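# Hang the necklace behind the jewelry box lid tabs

## Task

Drape the necklace behind at least one of the small tabs on the inside of the jewelry box's lid so that it hangs down on both sides of that tab and every part of it lies within the box; the box must remain upright, the necklace must stay put on its own with no gripper holding it, and at the end the grippers must release it and withdraw.

## Robot and tools

Robot: two arms, left_arm and right_arm, each with six revolute joints and a parallel gripper. Nothing falling or being knocked off the table is allowed, the box must not be tipped, and the two arms must never collide or press hard on each other. Now and then an outside disturbance may tug a held part or nudge a loose object.

Frame: every reported pose uses one scene frame. Origin is on the table surface midway between the arms; +z is up, +x reaches out across the table, and left_arm sits toward +y. The words left and right are arm names only, not image sides. Printed hand positions can be somewhat wrong, more so when the arm is stretched far.

Gripper: fingers point along the gripper's own +z and close along its y axis. end_effector_position is the spot between the finger pads, roughly 1 cm short of the fingertips.

Tool execute_actions, argument actions (a list holding at most one item) and optional pictures (boolean). Three forms: an empty list just reports state and includes images; an item with rows (and optional steps) moves the arms; an item with only steps waits. Images come back only for the empty list or when pictures is true.

Motion item: rows is a list of 1 to 15 rows; steps is 1 to 15 (default 15), each step lasting 1/30 s. One row per step; if rows run out, the final row repeats. An action must be at least 11 steps long. Every row is a single list of 14 numbers covering both arms, always all 14 even if only one arm should move: left_arm waist, shoulder, elbow, wrist pitch, wrist yaw, wrist roll, opening, then the same seven for right_arm. The six joint values are absolute target angles in radians (the same numbers Joint positions shows), not offsets. Stated ranges per arm: waist -2.618 to 3.054, shoulder 0.000 to 3.142, elbow 0.000 to 3.142, wrist pitch -1.571 to 1.571, wrist yaw -1.571 to 1.571, wrist roll -2.094 to 2.094. True ends can be off by up to 0.036 rad either way. A target beyond a stated end by more than 0.036 and farther out than the current angle gets the whole call refused, and a refused call sends nothing. A target beyond the true end is clipped to it, reported as "joint sent to its limit" (possibly about an earlier action); the absence of that line does not prove there is room left. Opening is an absolute value from -1 (closed) to +1 (fully open, 0.094 m between pads).

Speed limits: each step, a joint's target is held within a lead of its measured angle: 0.202 rad waist, 0.258 shoulder, 0.238 elbow, 0.573 wrist pitch, 0.522 wrist yaw and roll. If targets would move the gripper over 70 mm from where it currently is, all of that arm's targets are pulled back proportionally. Large moves therefore take several actions.

Wait item: steps up to 300, no rows; it returns once that many steps have passed since the previous result, counting the time spent composing the reply. The simulation keeps running while the operator thinks: each result is captured 11 steps before its action finishes, and those last steps run afterwards. Arms continue toward the last row until everything has nearly stopped or a step is HELD; then only a new action moves them further, though fingers still finish opening or closing.

Result lines: a state line per arm with end_effector_position (m) and end_effector_quat_wxyz; Joint positions and Joint velocities per arm (six joints in rad and rad/s, then pad gap in m and m/s); grip_measured, the measured opening on the command scale (each gripper reads up to about 1 mm off, consistently). "joint command not followed" means a clearance check altered or blocked some joint targets; the rest of the row ran. HELD marks steps where your row was not (fully) sent. Joint torques list the drive output per joint (not zero in free air, noisy, offset and scaled per arm). MOTOR HOT appears from 75 °C; at 90 °C the hot arm halts 10 s, and at 100 °C its motors and gripper let go and it drops; these are OVER-TEMPERATURE FAULT lines. Avoid holding loads longer than needed.

Grasping: command an opening below grip_measured to hold; about 0.03 below is firm, less is gentler. Pads push up to roughly 50 to 62 N each, less on parts thinner than about 2 mm, and can spike on first contact. A thin chain needs a gentle but sustained grip.

Cameras: cam_head_left, cam_head_right, cam_high, cam_left_wrist, cam_right_wrist, all 504x504 (wrist ones fisheye). Tool zoom_image takes camera (one of those names) and region [x0, y0, x1, y1] in pixels of that camera's latest image, origin top-left, at most 504 by 504, and returns a closer view.

Tool finished_scene takes scene, the number of the current scene; it ends it irreversibly, grades it, and gives the next task. Before calling it, release the necklace, back the grippers away and confirm it hangs behind a tab unaided.

Each tool is called after "Emit:" by a JSON object that holds its "api" and its "payload", one argument or row to a line.

## Session

Emit:
{"api": "execute_actions", "payload": {
  "actions": []
}}

Scene clock: 0.00 s of 4800.00 s.
left_arm: end_effector_position=(+0.3435, +0.5138, +0.2095) grip_measured=+1.000 end_effector_quat_wxyz=(+0.362, +0.566, +0.692, +0.262) | right_arm: end_effector_position=(+0.4152, +0.1258, +0.2866) grip_measured=+1.000 end_effector_quat_wxyz=(+0.697, +0.292, +0.605, +0.252)
Joint positions: left_arm=[ 0.851  1.797  1.542 -0.658  0.712  2.016  0.094] | right_arm=[1.024 2.365 1.919 0.69  1.15  0.574 0.094]
Joint velocities: left_arm=[-0.007  0.002 -0.002  0.066  0.022 -0.007  0.   ] | right_arm=[-0.007 -0.007 -0.022  0.007 -0.11   0.051  0.   ]
Joint torques (N m, as the arm reports them, + toward a larger angle): no reading
Motor temperatures (°C, as the motors report them): left_arm=[23 26 23 27 20 23] | right_arm=[24 24 23 23 23 23]

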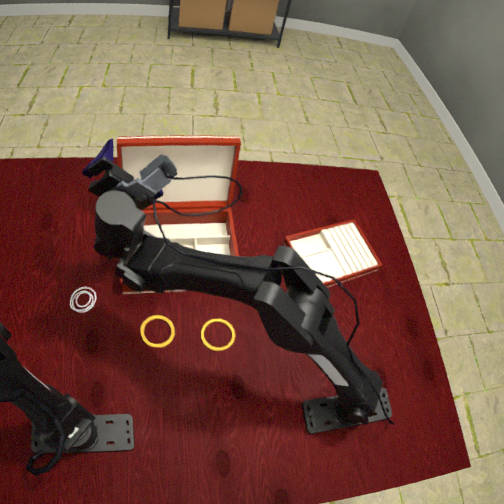

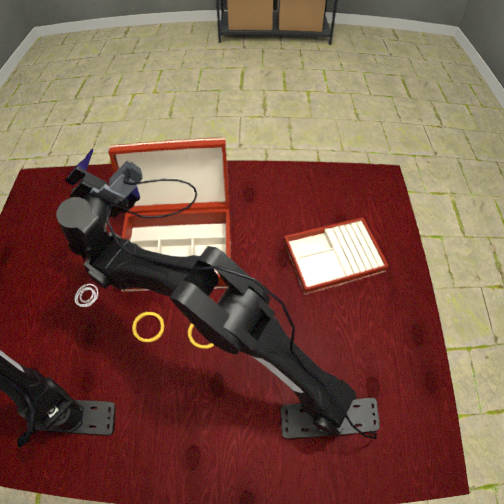

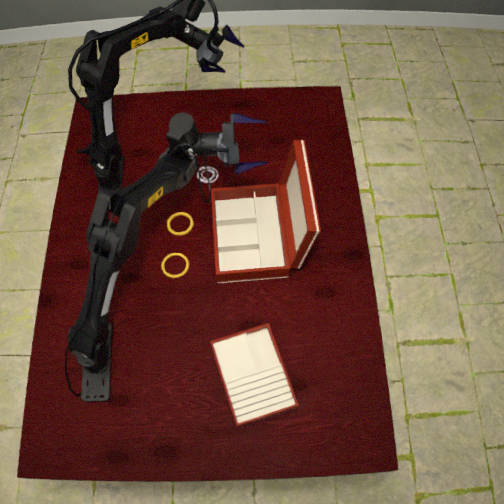

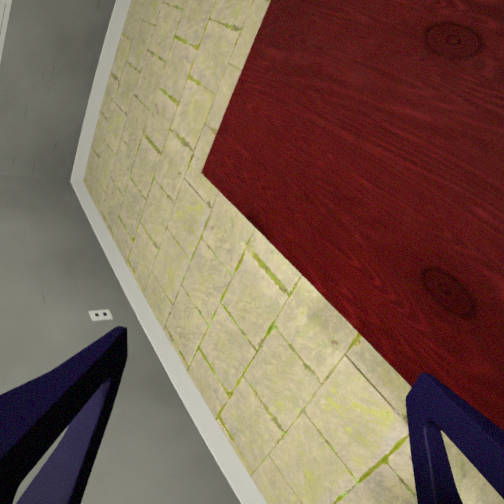

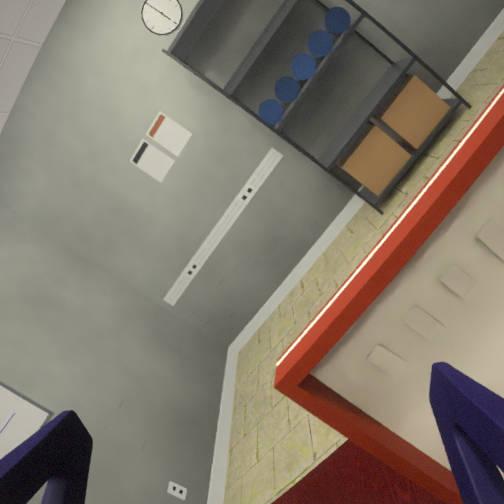

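Emit:
{"api": "execute_actions", "payload": {
  "actions": [
    {"rows":[[0.851,1.6,1.5,-0.9,0.4,1.0,0.5,1.024,2.0,1.919,0.69,1.15,0.574,0.5],[0.851,1.6,1.5,-0.9,0.4,1.0,0.5,1.024,1.6,1.8,0.5,1.15,0.574,0.5]],"steps":15}
  ]
}}

Emit:
{"api": "execute_actions", "payload": {
  "actions": [
    {"rows":[[0.851,1.5,1.4,-1.1,0.2,0.5,0.5,0.98,1.3,1.5,0.2,0.9,0.4,0.3],[0.851,1.5,1.4,-1.1,0.2,0.5,0.5,0.9,1.2,1.4,0.0,0.6,0.3,0.3]],"steps":15}
  ],
  "pictures": true
}}

Scene clock: 1.57 s of 4800.00 s.
left_arm: end_effector_position=(+0.3040, +0.5064, +0.2152) grip_measured=+0.507 end_effector_quat_wxyz=(+0.323, +0.413, +0.827, +0.204) | right_arm: end_effector_position=(+0.4056, +0.1093, +0.3059) grip_measured=+0.508 end_effector_quat_wxyz=(+0.695, +0.276, +0.621, +0.234)
Joint positions: left_arm=[ 0.85   1.671  1.501 -0.791  0.527  1.651  0.071] | right_arm=[1.024 2.248 1.829 0.605 1.146 0.574 0.071]
Joint velocities: left_arm=[-0.012 -1.033 -0.012 -0.886 -0.945 -2.733 -0.011] | right_arm=[ 0.007 -1.106 -0.452 -0.564  0.081  0.007 -0.014]
Joint torques (N m, as the arm reports them, + toward a larger angle): left_arm=[ 0.13 -7.94  8.68  1.73  0.37 -0.13] | right_arm=[  0.06 -18.36   7.33   2.09  -0.16   0.02]
Motor temperatures (°C, as the motors report them): left_arm=[23 27 24 27 20 23] | right_arm=[24 26 23 24 23 23]
Steps of this call (steps 1 to 43: nothing new was sent; steps 44 to 47: the first 4 steps of this action). Readings (joint positions):
44: left_arm=[0.850 1.780 1.536 -0.674 0.667 1.942] | right_arm=[1.024 2.356 1.916 0.686 1.149 0.574]
45: left_arm=[0.850 1.748 1.517 -0.713 0.607 1.844] | right_arm=[1.024 2.329 1.891 0.661 1.144 0.574]
47: the state above

Scene clock: 2.07 s of 4800.00 s.
left_arm: end_effector_position=(+0.2409, +0.4880, +0.2056) grip_measured=+0.502 end_effector_quat_wxyz=(+0.268, -0.030, +0.960, +0.081) | right_arm: end_effector_position=(+0.3158, -0.0598, +0.5366) grip_measured=+0.303 end_effector_quat_wxyz=(+0.725, +0.199, +0.579, +0.314)
Joint positions: left_arm=[ 0.849  1.529  1.43  -0.979  0.293  0.757  0.071] | right_arm=[0.943 1.442 1.544 0.29  0.861 0.436 0.061]
Joint velocities: left_arm=[ 0.002 -0.31  -0.339 -1.033 -0.564 -1.692 -0.001] | right_arm=[-0.984 -2.645 -2.195 -1.824 -1.707 -0.857 -0.002]
Joint torques (N m, as the arm reports them, + toward a larger angle): left_arm=[ 0.2  -6.5   7.82  1.69  0.15 -0.09] | right_arm=[ 1.4  -5.98  5.24  1.56 -0.35 -0.12]
Motor temperatures (°C, as the motors report them): left_arm=[23 27 24 27 20 23] | right_arm=[24 26 23 24 23 23]
Steps of this call (steps 1 to 11: the last 11 steps of your previous action; steps 12 to 15: the first 4 steps of this action). Readings (joint positions):
12: left_arm=[0.849 1.581 1.491 -0.878 0.385 0.994] | right_arm=[1.019 1.727 1.778 0.517 1.103 0.551]
13: left_arm=[0.849 1.562 1.468 -0.905 0.348 0.899] | right_arm=[1.004 1.631 1.698 0.435 1.016 0.509]
15: the state above

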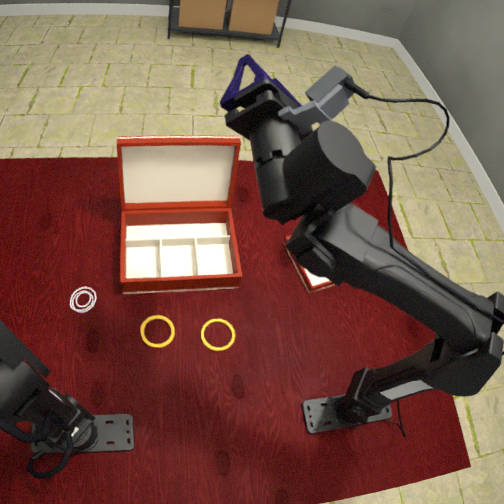

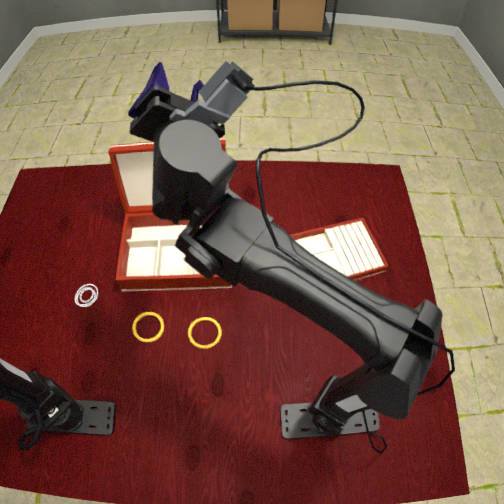

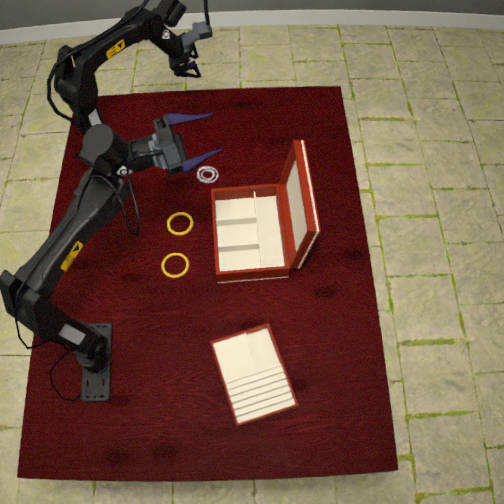

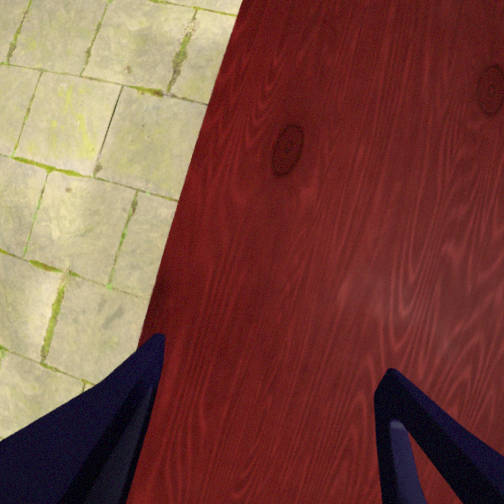

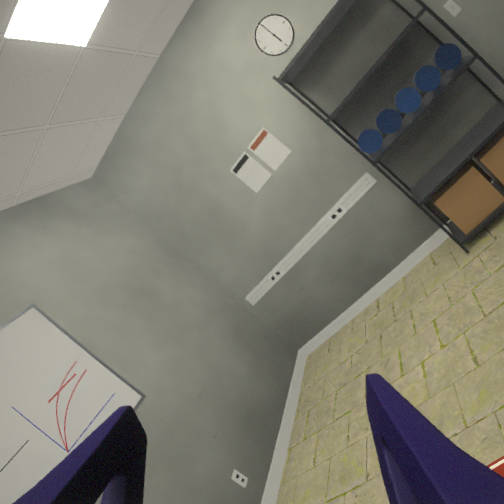

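Emit:
{"api": "execute_actions", "payload": {
  "actions": [
    {"rows":[[0.851,1.5,1.3,-1.1,0,0,0.3,0.5,1.0,1.2,-0.4,0.2,0,0],[0.851,1.5,1.3,-1.1,0,0,0.3,0.2,1.0,1.1,-0.5,0,0,0],[0.851,1.5,1.3,-1.1,0,0,0.3,0.2,1.0,1.1,-0.5,0,0,0],[0.851,1.5,1.3,-1.1,0,0,0.3,-0.1,1.0,1.0,-0.7,0,0,0],[0.851,1.5,1.3,-1.1,0,0,0.3,-0.1,1.0,1.0,-0.7,0,0,0],[0.5,1.5,1.2,-1.1,0,0,0.3,-0.1,1.0,1.0,-0.7,0,0,0],[0.5,1.5,1.2,-1.1,0,0,0.3,-0.1,1.0,1.0,-0.7,0,0,0],[0.5,1.5,1.2,-1.1,0,0,0.3,-0.1,1.0,1.0,-0.7,0,0,0],[0.15,1.643,1.08,-0.98,0,0,0.3,-0.1,1.0,1.0,-0.7,0,0,0]],"steps":15}
  ]
}}

Emit:
{"api": "execute_actions", "payload": {
  "actions": [
    {"steps":25}
  ],
  "pictures": true
}}

Scene clock: 3.47 s of 4800.00 s.
left_arm: end_effector_position=(+0.1899, +0.4791, +0.1657) grip_measured=+0.303 end_effector_quat_wxyz=(+0.162, -0.315, +0.934, +0.046) | right_arm: end_effector_position=(+0.2876, -0.1044, +0.4670) grip_measured=+0.004 end_effector_quat_wxyz=(+0.690, -0.054, +0.689, +0.215)
Joint positions: left_arm=[ 0.848  1.506  1.339 -1.078  0.095  0.226  0.061] | right_arm=[ 0.757  1.092  1.27  -0.128  0.41   0.204  0.047]
Joint velocities: left_arm=[-0.012 -0.002 -0.598 -0.139 -0.564 -1.487 -0.002] | right_arm=[-0.969 -0.579 -0.93  -1.311 -0.901 -0.418 -0.006]
Joint torques (N m, as the arm reports them, + toward a larger angle): left_arm=[ 0.32 -5.8   7.93  1.07  0.02 -0.08] | right_arm=[ 0.46 -1.85  5.08  1.97 -0.21 -0.15]
Motor temperatures (°C, as the motors report them): left_arm=[23 27 24 27 20 23] | right_arm=[24 26 23 24 23 23]
Steps of this call (steps 1 to 11: the last 11 steps of your previous action; steps 12 to 30: the robot went on to your last target; steps 31 to 38: nothing new was sent; steps 39 to 42: the first 4 steps of this action). Readings (joint positions):
39: left_arm=[0.848 1.515 1.405 -1.076 0.182 0.437] | right_arm=[0.872 1.180 1.390 0.002 0.559 0.280]
40: left_arm=[0.847 1.508 1.382 -1.070 0.148 0.351] | right_arm=[0.835 1.148 1.349 -0.041 0.497 0.247]
42: the state above

Scene clock: 4.30 s of 4800.00 s.
left_arm: end_effector_position=(+0.2450, +0.2803, +0.0498) grip_measured=+0.302 end_effector_quat_wxyz=(+0.000, -0.088, +0.996, -0.006) | right_arm: end_effector_position=(+0.3004, -0.3356, +0.2359) grip_measured=+0.001 end_effector_quat_wxyz=(+0.419, +0.038, +0.907, -0.018)
Joint positions: left_arm=[ 0.141  1.661  1.084 -0.994  0.012  0.01   0.061] | right_arm=[-0.101  1.023  0.995 -0.679  0.013  0.01   0.047]
Joint velocities: left_arm=[ 0.007 -0.017  0.012 -0.007  0.007 -0.037 -0.   ] | right_arm=[-0.012 -0.002  0.007  0.066 -0.037 -0.037  0.001]
Joint torques (N m, as the arm reports them, + toward a larger angle): left_arm=[ 0.66 -7.41  6.88  0.63 -0.12 -0.13] | right_arm=[ 0.38 -3.96  6.55  1.84 -0.13 -0.14]
Motor temperatures (°C, as the motors report them): left_arm=[23 28 25 27 20 23] | right_arm=[24 26 24 24 23 23]
Kept back: nothing.
Steps of this call (steps 1 to 11: the last 11 steps of your previous action; steps 12 to 25: the robot went on to your last target). Readings (joint positions):
1: left_arm=[0.848 1.506 1.322 -1.083 0.077 0.182] | right_arm=[0.726 1.076 1.239 -0.170 0.380 0.189]
2: left_arm=[0.828 1.505 1.300 -1.082 0.051 0.145] | right_arm=[0.696 1.066 1.209 -0.207 0.350 0.175]
4: left_arm=[0.720 1.503 1.250 -1.079 0.022 0.093] | right_arm=[0.633 1.055 1.151 -0.282 0.288 0.147]
8: left_arm=[0.483 1.583 1.151 -1.027 0.015 0.051] | right_arm=[0.446 1.050 1.046 -0.460 0.150 0.084]
25: the state above

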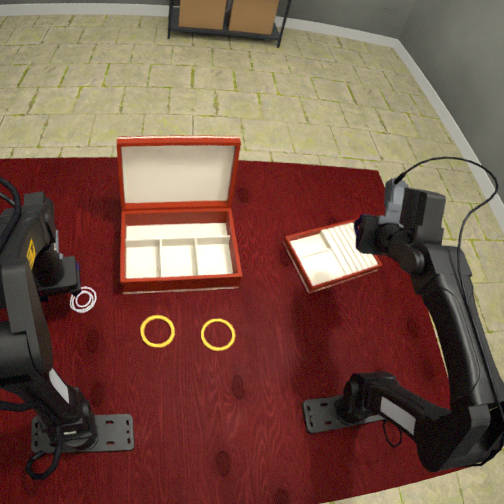

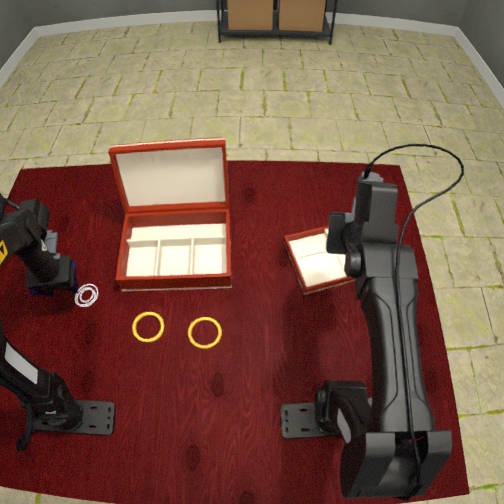

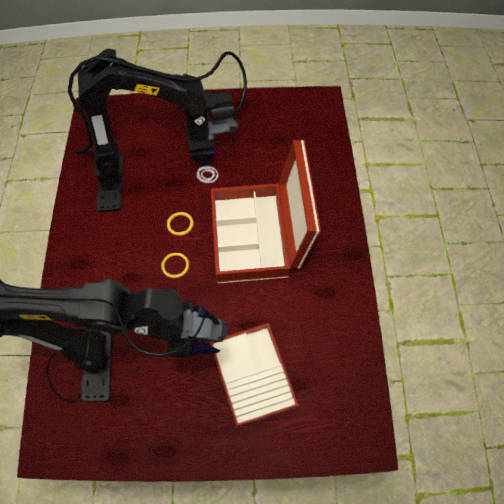

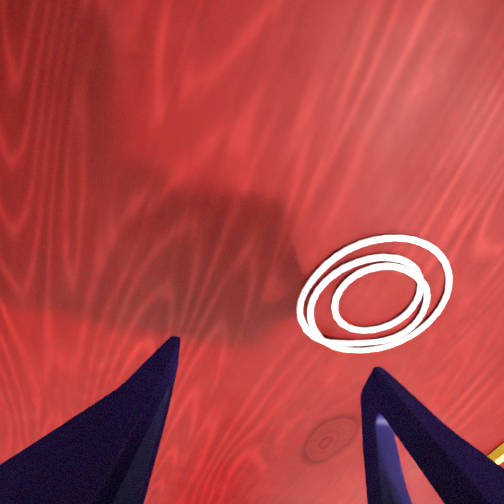

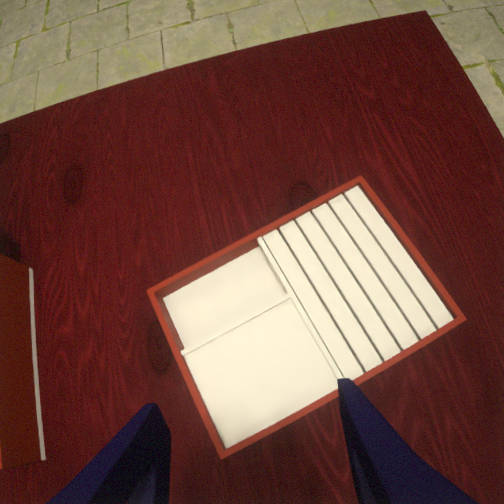

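Emit:
{"api": "execute_actions", "payload": {
  "actions": [
    {"rows":[[-0.05,1.65,1.084,-0.99,0,0,-0.55,-0.1,1.0,1.0,-0.7,0,0,0]],"steps":12}
  ]
}}

Emit:
{"api": "execute_actions", "payload": {
  "actions": [
    {"steps":15}
  ],
  "pictures": true
}}

Scene clock: 5.53 s of 4800.00 s.
left_arm: end_effector_position=(+0.2455, +0.2773, +0.0498) grip_measured=+0.137 end_effector_quat_wxyz=(-0.000, -0.081, +0.997, -0.001) | right_arm: end_effector_position=(+0.3000, -0.3345, +0.2353) grip_measured=+0.001 end_effector_quat_wxyz=(+0.417, +0.035, +0.908, -0.015)
Joint positions: left_arm=[ 0.124  1.661  1.084 -0.994  0.002  0.007  0.053] | right_arm=[-0.101  1.023  0.995 -0.682  0.007  0.008  0.047]
Joint velocities: left_arm=[-0.672  0.002 -0.007 -0.051 -0.579 -0.095 -0.421] | right_arm=[-0.012 -0.022 -0.012 -0.037  0.037 -0.066  0.   ]
Joint torques (N m, as the arm reports them, + toward a larger angle): left_arm=[-10.08  -6.95   7.27   0.53   1.19   0.05] | right_arm=[ 0.18 -3.5   6.65  1.8  -0.11 -0.07]
Motor temperatures (°C, as the motors report them): left_arm=[23 28 25 27 20 23] | right_arm=[24 26 24 24 23 23]
Steps of this call (steps 1 to 30: the robot went on to your last target; steps 31 to 36: nothing new was sent; step 37: the first step of this action). Readings (joint positions):
37: the state above

Scene clock: 6.03 s of 4800.00 s.
left_arm: end_effector_position=(+0.2500, +0.2246, +0.0498) grip_measured=-0.548 end_effector_quat_wxyz=(+0.001, +0.011, +1.000, -0.004) | right_arm: end_effector_position=(+0.3000, -0.3345, +0.2353) grip_measured=+0.001 end_effector_quat_wxyz=(+0.417, +0.035, +0.908, -0.015)
Joint positions: left_arm=[-0.06   1.661  1.084 -0.992  0.008  0.006  0.021] | right_arm=[-0.101  1.023  0.995 -0.682  0.007  0.008  0.047]
Joint velocities: left_arm=[ 0.002 -0.007 -0.022  0.022  0.022 -0.007 -0.   ] | right_arm=[ 0.007  0.007  0.012  0.022  0.007  0.037 -0.   ]
Joint torques (N m, as the arm reports them, + toward a larger angle): left_arm=[ 0.76 -6.93  7.27  0.5  -0.06 -0.08] | right_arm=[ 0.33 -4.01  6.56  1.79 -0.14 -0.12]
Motor temperatures (°C, as the motors report them): left_arm=[23 28 25 27 20 23] | right_arm=[24 26 24 24 23 23]
Kept back: nothing.
Steps of this call (steps 1 to 11: the last 11 steps of your previous action; steps 12 to 15: the robot went on to your last target). Readings (joint positions):
1: left_arm=[0.085 1.661 1.084 -0.994 -0.006 0.006] | right_arm=[-0.101 1.023 0.995 -0.682 0.007 0.008]
2: left_arm=[0.034 1.661 1.084 -0.993 -0.006 0.006] | right_arm=[-0.101 1.023 0.995 -0.682 0.007 0.008]
4: left_arm=[-0.044 1.661 1.084 -0.992 0.003 0.006] | right_arm=[-0.101 1.023 0.995 -0.682 0.007 0.008]
8: left_arm=[-0.063 1.661 1.084 -0.992 0.008 0.006] | right_arm=[-0.101 1.023 0.995 -0.682 0.007 0.008]
15: the state above

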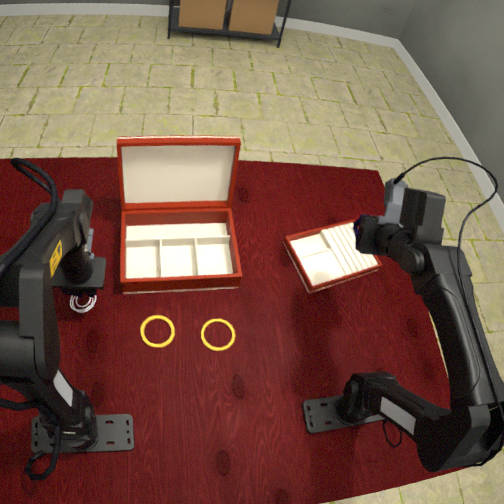

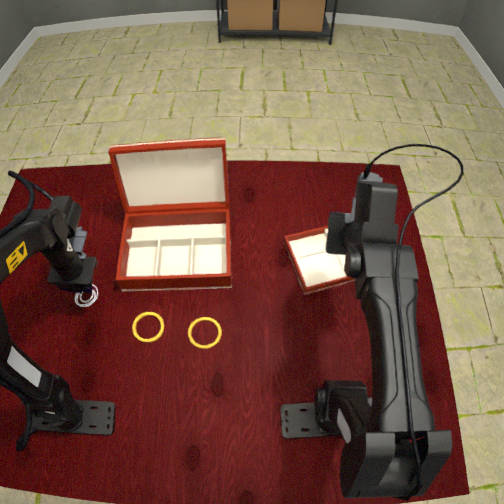

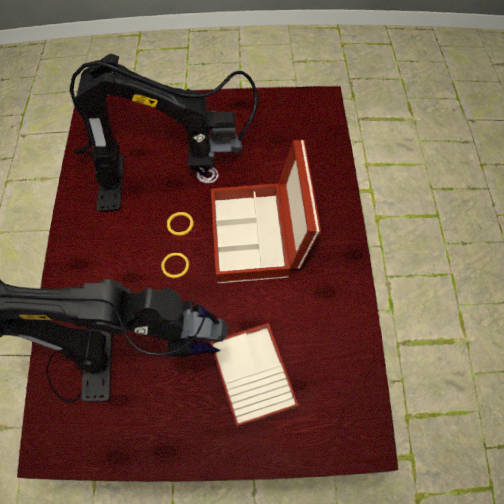

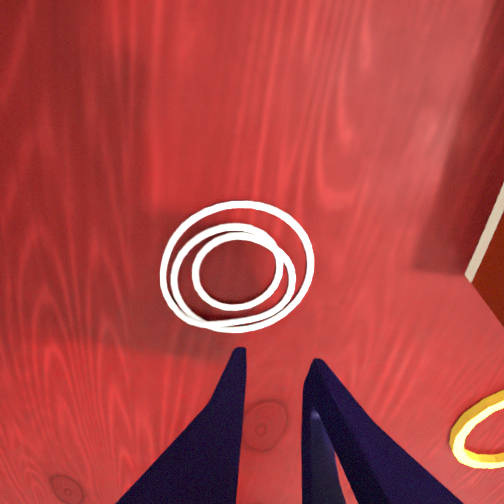

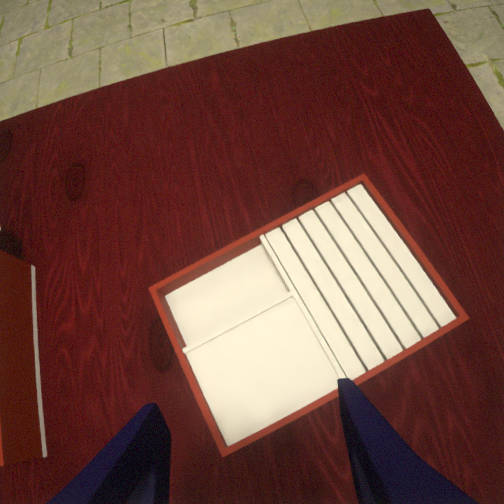

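Emit:
{"api": "execute_actions", "payload": {
  "actions": [
    {"rows":[[-0.02,1.81,1.29,-1.03,0,1.571,-0.65,-0.1,1.0,1.0,-0.7,0,0,0]],"steps":15}
  ]
}}

Emit:
{"api": "execute_actions", "payload": {
  "actions": [
    {"steps":20}
  ],
  "pictures": true
}}

Scene clock: 7.27 s of 4800.00 s.
left_arm: end_effector_position=(+0.2859, +0.2317, +0.0543) grip_measured=-0.648 end_effector_quat_wxyz=(+0.004, +0.182, +0.983, -0.003) | right_arm: end_effector_position=(+0.3000, -0.3345, +0.2353) grip_measured=+0.001 end_effector_quat_wxyz=(+0.417, +0.035, +0.908, -0.015)
Joint positions: left_arm=[-0.036  1.782  1.244 -1.026  0.008  0.374  0.017] | right_arm=[-0.101  1.023  0.995 -0.682  0.007  0.008  0.047]
Joint velocities: left_arm=[ 0.183  0.623  0.74   0.447 -0.037  2.762 -0.003] | right_arm=[ 0.007  0.012  0.002  0.081  0.007 -0.022 -0.001]
Joint torques (N m, as the arm reports them, + toward a larger angle): left_arm=[ 0.36 -7.91  7.35 -0.18 -0.03 -0.02] | right_arm=[ 0.06 -3.91  6.59  1.81 -0.13 -0.12]
Motor temperatures (°C, as the motors report them): left_arm=[23 28 25 27 20 23] | right_arm=[24 26 24 24 23 23]
Steps of this call (steps 1 to 15: the robot went on to your last target; steps 16 to 33: nothing new was sent; steps 34 to 37: the first 4 steps of this action). Readings (joint positions):
34: left_arm=[-0.057 1.680 1.111 -1.018 0.008 0.079] | right_arm=[-0.101 1.023 0.995 -0.682 0.007 0.008]
35: left_arm=[-0.050 1.719 1.164 -1.047 0.008 0.179] | right_arm=[-0.101 1.023 0.995 -0.682 0.007 0.008]
37: the state above

Scene clock: 7.93 s of 4800.00 s.
left_arm: end_effector_position=(+0.2955, +0.2359, +0.0542) grip_measured=-0.648 end_effector_quat_wxyz=(+0.009, +0.688, +0.726, +0.007) | right_arm: end_effector_position=(+0.3000, -0.3345, +0.2353) grip_measured=+0.001 end_effector_quat_wxyz=(+0.417, +0.035, +0.908, -0.015)
Joint positions: left_arm=[-0.026  1.803  1.269 -1.014  0.002  1.535  0.017] | right_arm=[-0.101  1.023  0.995 -0.682  0.007  0.008  0.047]
Joint velocities: left_arm=[ 0.022 -0.022  0.007 -0.022 -0.066  0.183  0.   ] | right_arm=[ 0.002 -0.012 -0.012  0.007 -0.007  0.022  0.   ]
Joint torques (N m, as the arm reports them, + toward a larger angle): left_arm=[ 0.51 -6.9   9.22  0.37  0.    0.04] | right_arm=[ 0.12 -3.93  6.6   1.84 -0.08 -0.1 ]
Motor temperatures (°C, as the motors report them): left_arm=[23 29 25 27 20 23] | right_arm=[24 26 24 24 23 23]
Kept back: nothing.
Steps of this call (steps 1 to 11: the last 11 steps of your previous action; steps 12 to 20: the robot went on to your last target). Readings (joint positions):
1: left_arm=[-0.031 1.797 1.262 -1.014 0.007 0.472] | right_arm=[-0.101 1.023 0.995 -0.682 0.007 0.008]
2: left_arm=[-0.028 1.802 1.268 -1.008 0.006 0.569] | right_arm=[-0.101 1.023 0.995 -0.682 0.007 0.008]
4: left_arm=[-0.026 1.803 1.269 -1.010 0.005 0.765] | right_arm=[-0.101 1.023 0.995 -0.682 0.007 0.008]
8: left_arm=[-0.026 1.803 1.269 -1.013 0.005 1.155] | right_arm=[-0.101 1.023 0.995 -0.682 0.007 0.008]
20: the state above

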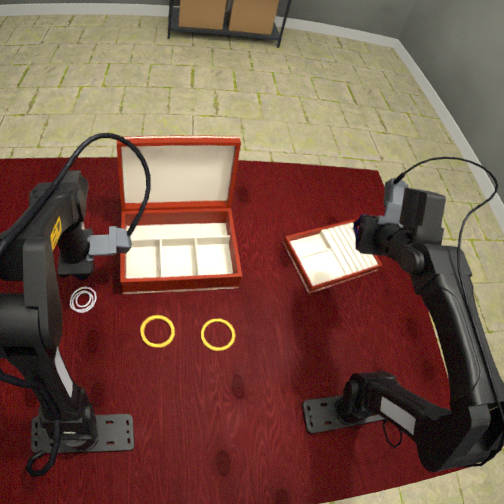

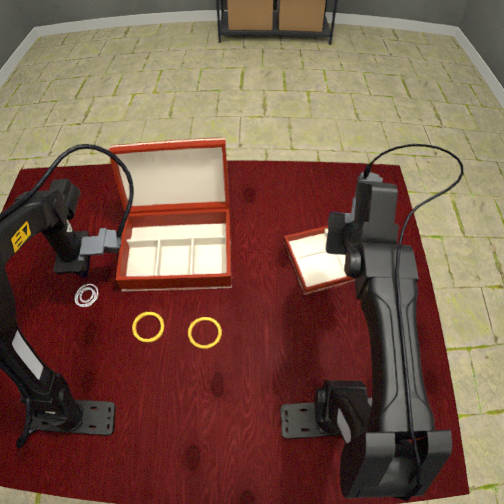

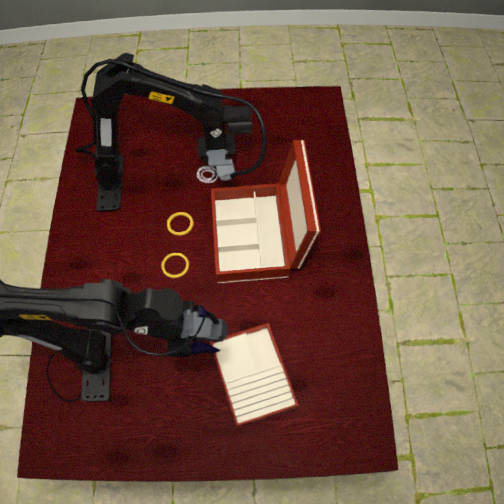

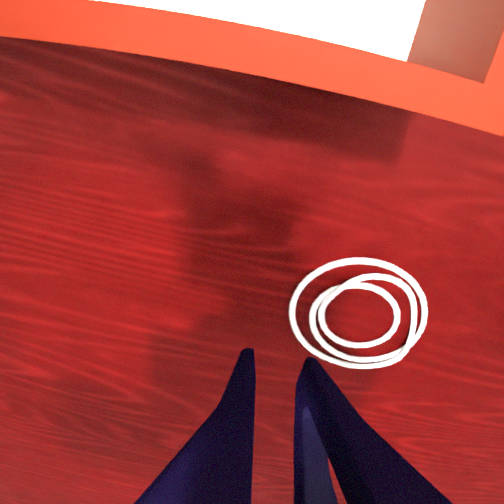

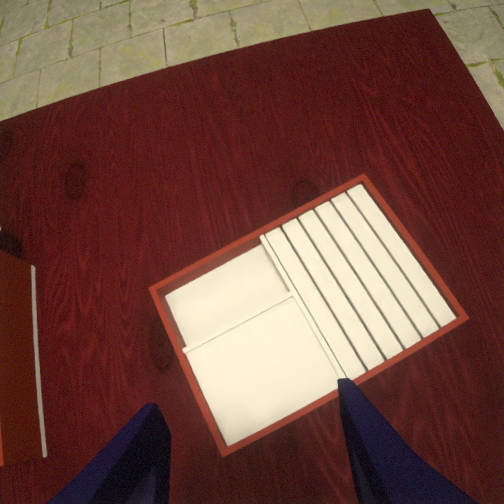

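Emit:
{"api": "execute_actions", "payload": {
  "actions": [
    {"rows":[[-0.02,1.765,1.215,-1.025,0,1.571,-0.78,-0.1,1.0,1.0,-0.7,0,0,0]],"steps":12}
  ]
}}

Emit:
{"api": "execute_actions", "payload": {
  "actions": [
    {"steps":12}
  ],
  "pictures": true
}}

Scene clock: 9.07 s of 4800.00 s.
left_arm: end_effector_position=(+0.2949, +0.2359, +0.0539) grip_measured=-0.723 end_effector_quat_wxyz=(+0.009, +0.698, +0.716, +0.008) | right_arm: end_effector_position=(+0.3000, -0.3345, +0.2353) grip_measured=+0.001 end_effector_quat_wxyz=(+0.417, +0.035, +0.908, -0.015)
Joint positions: left_arm=[-0.026  1.8    1.264 -1.012  0.002  1.562  0.013] | right_arm=[-0.101  1.023  0.995 -0.682  0.007  0.008  0.047]
Joint velocities: left_arm=[-0.002 -0.134 -0.227  0.198 -0.037 -0.051 -0.112] | right_arm=[ 0.002 -0.007 -0.012  0.037 -0.037  0.007 -0.001]
Joint torques (N m, as the arm reports them, + toward a larger angle): left_arm=[ 0.53 -9.59  4.42  0.1   0.01  0.05] | right_arm=[ 0.03 -3.85  6.54  1.83 -0.15 -0.07]
Motor temperatures (°C, as the motors report them): left_arm=[23 29 26 27 20 23] | right_arm=[24 26 25 25 23 23]
Steps of this call (steps 1 to 30: the robot went on to your last target; steps 31 to 33: nothing new was sent; step 34: the first step of this action). Readings (joint positions):
34: the state above

Scene clock: 9.47 s of 4800.00 s.
left_arm: end_effector_position=(+0.2858, +0.2358, +0.0513) grip_measured=-0.778 end_effector_quat_wxyz=(+0.003, +0.698, +0.716, +0.002) | right_arm: end_effector_position=(+0.3000, -0.3345, +0.2353) grip_measured=+0.001 end_effector_quat_wxyz=(+0.417, +0.035, +0.908, -0.015)
Joint positions: left_arm=[-0.026  1.785  1.235 -1.014  0.002  1.562  0.01 ] | right_arm=[-0.101  1.023  0.995 -0.682  0.007  0.008  0.047]
Joint velocities: left_arm=[ 0.007  0.017 -0.002 -0.007  0.007  0.007 -0.   ] | right_arm=[-0.017 -0.007 -0.002 -0.022 -0.007 -0.125 -0.   ]
Joint torques (N m, as the arm reports them, + toward a larger angle): left_arm=[ 0.54 -8.71  5.61  0.4   0.01  0.05] | right_arm=[ 0.01 -3.77  6.69  1.8  -0.09 -0.13]
Motor temperatures (°C, as the motors report them): left_arm=[23 29 26 27 20 23] | right_arm=[24 26 25 25 23 23]
Kept back: nothing.
Steps of this call (steps 1 to 11: the last 11 steps of your previous action; step 12: the robot went on to your last target). Readings (joint positions):
1: left_arm=[-0.026 1.795 1.256 -1.010 0.002 1.562] | right_arm=[-0.101 1.023 0.995 -0.682 0.007 0.008]
2: left_arm=[-0.026 1.790 1.247 -1.011 0.002 1.562] | right_arm=[-0.101 1.023 0.995 -0.682 0.007 0.008]
4: left_arm=[-0.026 1.785 1.238 -1.014 0.002 1.562] | right_arm=[-0.101 1.023 0.995 -0.682 0.007 0.008]
8: left_arm=[-0.026 1.785 1.235 -1.014 0.002 1.562] | right_arm=[-0.101 1.023 0.995 -0.682 0.007 0.008]
12: the state above

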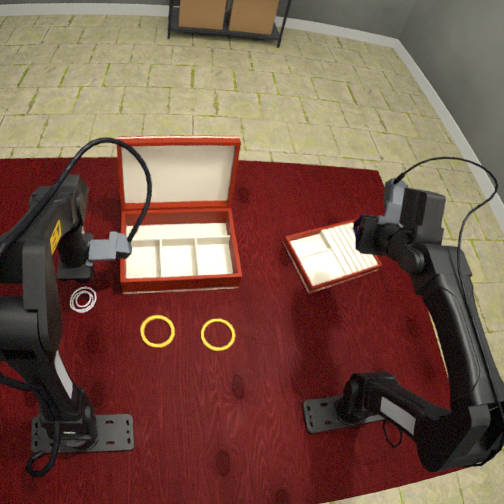

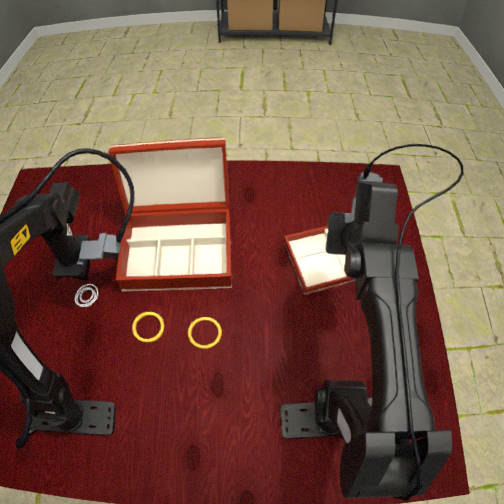

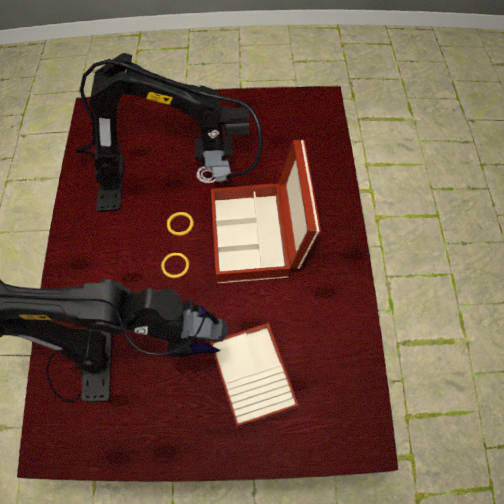

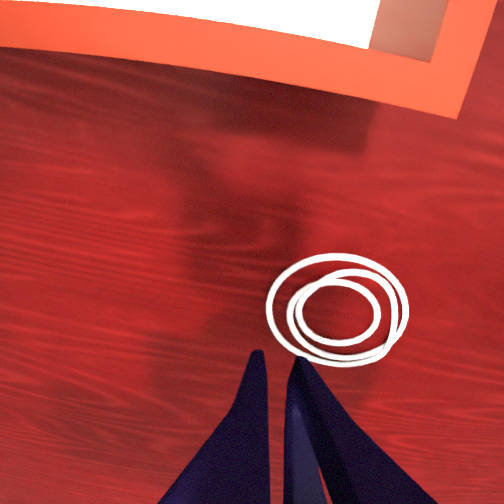

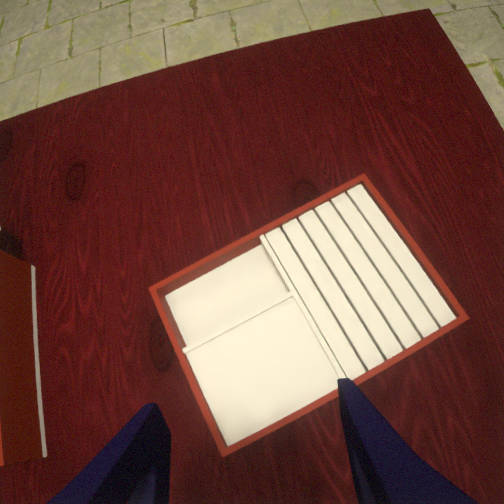

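Emit:
{"api": "execute_actions", "payload": {
  "actions": [
    {"rows":[[-0.02,1.81,1.18,-0.95,0,1.571,-0.78,-0.1,1.0,1.0,-0.7,0,0,0],[-0.02,1.81,1.18,-0.95,0,1.571,-0.78,-0.1,1.0,1.0,-0.7,0,0,0],[-0.02,1.835,1.145,-0.885,0,1.571,-0.78,-0.1,1.0,1.0,-0.7,0,0,0]],"steps":12}
  ]
}}

Emit:
{"api": "execute_actions", "payload": {
  "actions": [
    {"steps":12}
  ],
  "pictures": true
}}

Scene clock: 10.13 s of 4800.00 s.
left_arm: end_effector_position=(+0.2863, +0.2358, +0.0502) grip_measured=-0.778 end_effector_quat_wxyz=(+0.004, +0.698, +0.716, +0.003) | right_arm: end_effector_position=(+0.3000, -0.3345, +0.2353) grip_measured=+0.001 end_effector_quat_wxyz=(+0.417, +0.035, +0.908, -0.015)
Joint positions: left_arm=[-0.026  1.785  1.231 -1.006  0.002  1.562  0.01 ] | right_arm=[-0.101  1.023  0.995 -0.682  0.007  0.008  0.047]
Joint velocities: left_arm=[ 0.002 -0.007 -0.227  0.374 -0.125  0.007 -0.   ] | right_arm=[-0.017  0.002 -0.017 -0.051 -0.022 -0.007 -0.001]
Joint torques (N m, as the arm reports them, + toward a larger angle): left_arm=[ 0.5  -5.48  4.15  0.42  0.    0.03] | right_arm=[ 0.11 -3.63  6.68  1.82 -0.08 -0.09]
Motor temperatures (°C, as the motors report them): left_arm=[23 29 26 27 20 23] | right_arm=[24 26 25 25 23 23]
Steps of this call (steps 1 to 19: the robot went on to your last target; step 20: the first step of this action). Readings (joint positions):
20: the state above

Scene clock: 10.53 s of 4800.00 s.
left_arm: end_effector_position=(+0.2835, +0.2359, +0.0200) grip_measured=-0.778 end_effector_quat_wxyz=(-0.001, +0.698, +0.716, -0.002) | right_arm: end_effector_position=(+0.3000, -0.3345, +0.2353) grip_measured=+0.001 end_effector_quat_wxyz=(+0.417, +0.035, +0.908, -0.015)
Joint positions: left_arm=[-0.026  1.83   1.158 -0.903  0.001  1.563  0.01 ] | right_arm=[-0.101  1.023  0.995 -0.682  0.007  0.008  0.047]
Joint velocities: left_arm=[-0.012  0.007 -0.007  0.081 -0.007 -0.022 -0.   ] | right_arm=[ 0.007  0.002 -0.007 -0.022  0.022 -0.022  0.   ]
Joint torques (N m, as the arm reports them, + toward a larger angle): left_arm=[ 0.5  -6.99  5.91  0.55  0.01  0.04] | right_arm=[ 0.16 -3.81  6.61  1.8  -0.07 -0.12]
Motor temperatures (°C, as the motors report them): left_arm=[23 29 26 27 20 23] | right_arm=[24 26 25 25 23 23]
Kept back: nothing.
Steps of this call (steps 1 to 11: the last 11 steps of your previous action; step 12: the robot went on to your last target). Readings (joint positions):
1: left_arm=[-0.026 1.785 1.224 -0.994 0.002 1.562] | right_arm=[-0.101 1.023 0.995 -0.682 0.007 0.008]
2: left_arm=[-0.026 1.789 1.211 -0.976 0.002 1.563] | right_arm=[-0.101 1.023 0.995 -0.682 0.007 0.008]
4: left_arm=[-0.026 1.802 1.185 -0.943 0.002 1.563] | right_arm=[-0.101 1.023 0.995 -0.682 0.007 0.008]
8: left_arm=[-0.026 1.829 1.160 -0.918 0.002 1.563] | right_arm=[-0.101 1.023 0.995 -0.682 0.007 0.008]
12: the state above

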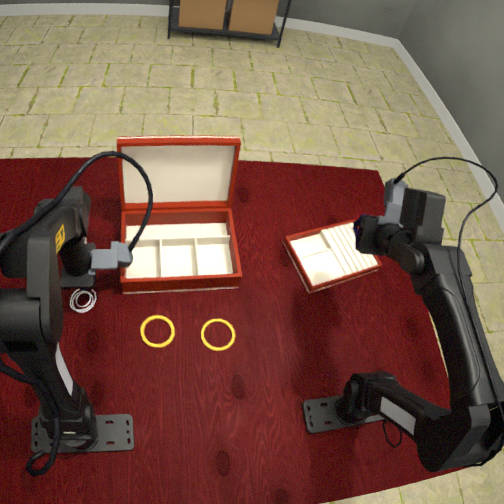

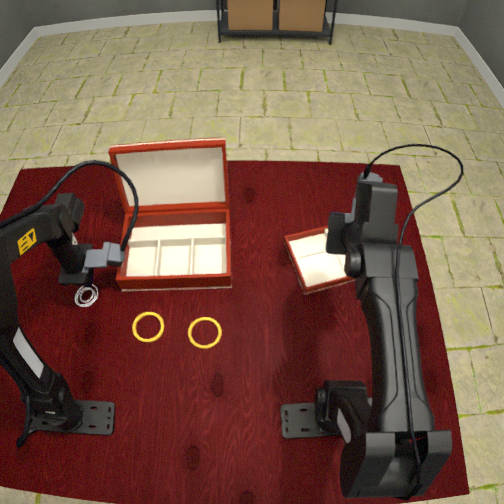

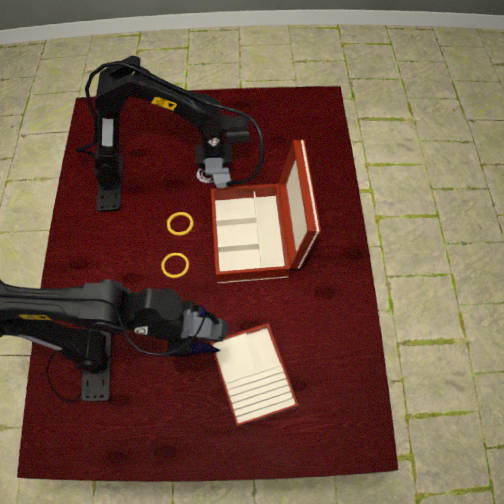

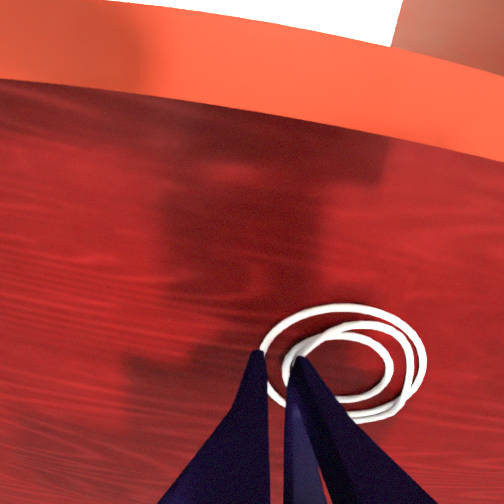

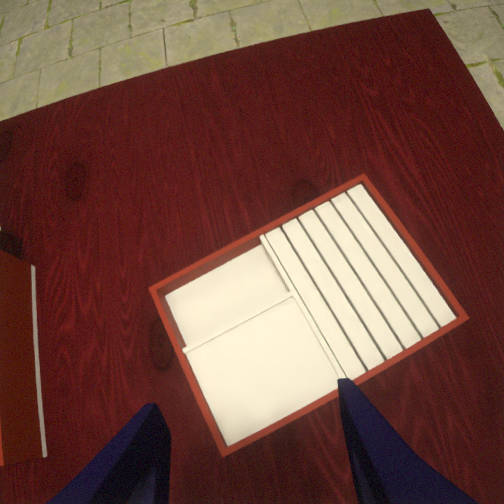

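Emit:
{"api": "execute_actions", "payload": {
  "actions": [
    {"rows":[[-0.02,1.858,1.21,-0.905,0,1.571,-0.78,-0.1,1.0,1.0,-0.7,0,0,0]],"steps":12}
  ]
}}

Emit:
{"api": "execute_actions", "payload": {
  "actions": [
    {"steps":12}
  ],
  "pictures": true
}}

Scene clock: 11.03 s of 4800.00 s.
left_arm: end_effector_position=(+0.2866, +0.2359, +0.0203) grip_measured=-0.778 end_effector_quat_wxyz=(+0.003, +0.698, +0.716, +0.002) | right_arm: end_effector_position=(+0.3000, -0.3345, +0.2353) grip_measured=+0.001 end_effector_quat_wxyz=(+0.417, +0.035, +0.908, -0.015)
Joint positions: left_arm=[-0.026  1.831  1.162 -0.895  0.001  1.563  0.01 ] | right_arm=[-0.101  1.023  0.995 -0.682  0.007  0.008  0.047]
Joint velocities: left_arm=[-0.002  0.081  0.183 -0.125 -0.037 -0.022  0.001] | right_arm=[-0.002 -0.017 -0.002  0.037  0.007  0.037  0.   ]
Joint torques (N m, as the arm reports them, + toward a larger angle): left_arm=[ 0.56 -5.82 10.33  0.65  0.    0.02] | right_arm=[ 0.19 -3.84  6.71  1.83 -0.13 -0.06]
Motor temperatures (°C, as the motors report them): left_arm=[23 29 26 27 20 23] | right_arm=[24 26 25 25 23 23]
Steps of this call (steps 1 to 14: the robot went on to your last target; step 15: the first step of this action). Readings (joint positions):
15: the state above

Scene clock: 11.43 s of 4800.00 s.
left_arm: end_effector_position=(+0.2928, +0.2360, +0.0224) grip_measured=-0.778 end_effector_quat_wxyz=(+0.006, +0.698, +0.716, +0.005) | right_arm: end_effector_position=(+0.3000, -0.3345, +0.2353) grip_measured=+0.001 end_effector_quat_wxyz=(+0.417, +0.035, +0.908, -0.015)
Joint positions: left_arm=[-0.026  1.841  1.184 -0.897  0.001  1.563  0.01 ] | right_arm=[-0.101  1.023  0.995 -0.682  0.007  0.008  0.047]
Joint velocities: left_arm=[-0.007  0.017 -0.017 -0.037  0.037 -0.051  0.   ] | right_arm=[-0.002  0.002 -0.002 -0.007  0.037 -0.022 -0.001]
Joint torques (N m, as the arm reports them, + toward a larger angle): left_arm=[ 0.51 -6.4   9.39  0.43  0.01  0.04] | right_arm=[ 0.17 -4.03  6.5   1.8  -0.13 -0.11]
Motor temperatures (°C, as the motors report them): left_arm=[23 29 26 27 20 23] | right_arm=[24 26 25 25 23 23]
Kept back: nothing.
Steps of this call (steps 1 to 11: the last 11 steps of your previous action; step 12: the robot went on to your last target). Readings (joint positions):
1: left_arm=[-0.026 1.835 1.168 -0.897 0.001 1.563] | right_arm=[-0.101 1.023 0.995 -0.682 0.007 0.008]
2: left_arm=[-0.026 1.838 1.174 -0.897 0.001 1.563] | right_arm=[-0.101 1.023 0.995 -0.682 0.007 0.008]
4: left_arm=[-0.026 1.841 1.182 -0.897 0.001 1.563] | right_arm=[-0.101 1.023 0.995 -0.682 0.007 0.008]
8: left_arm=[-0.026 1.841 1.184 -0.897 0.001 1.563] | right_arm=[-0.101 1.023 0.995 -0.682 0.007 0.008]
12: the state above

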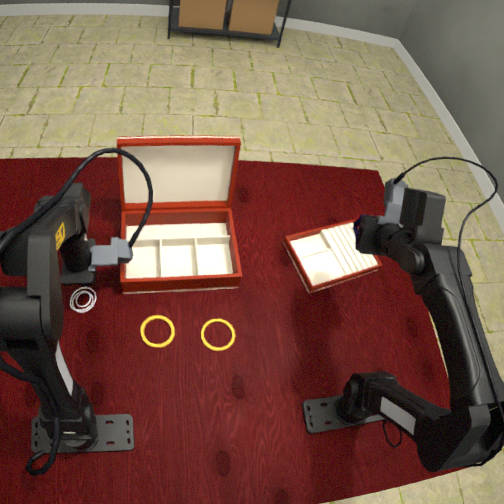

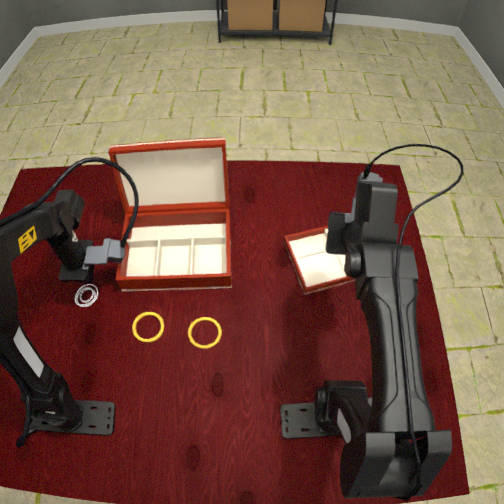

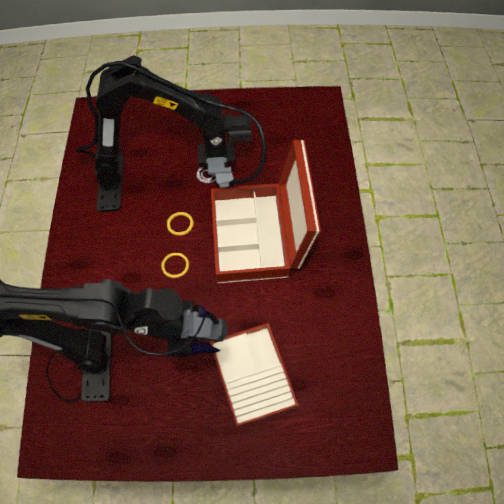

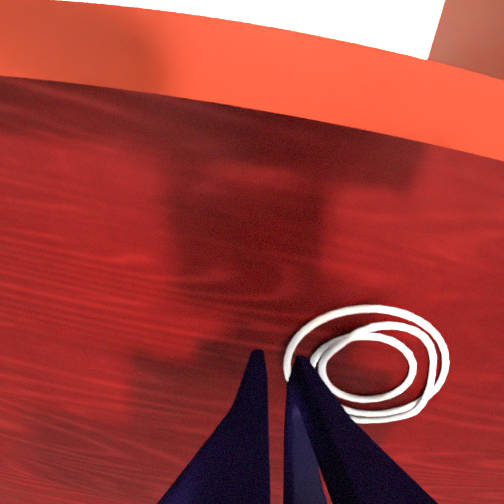

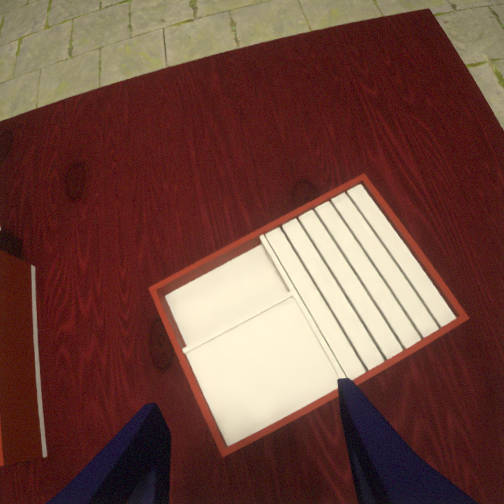

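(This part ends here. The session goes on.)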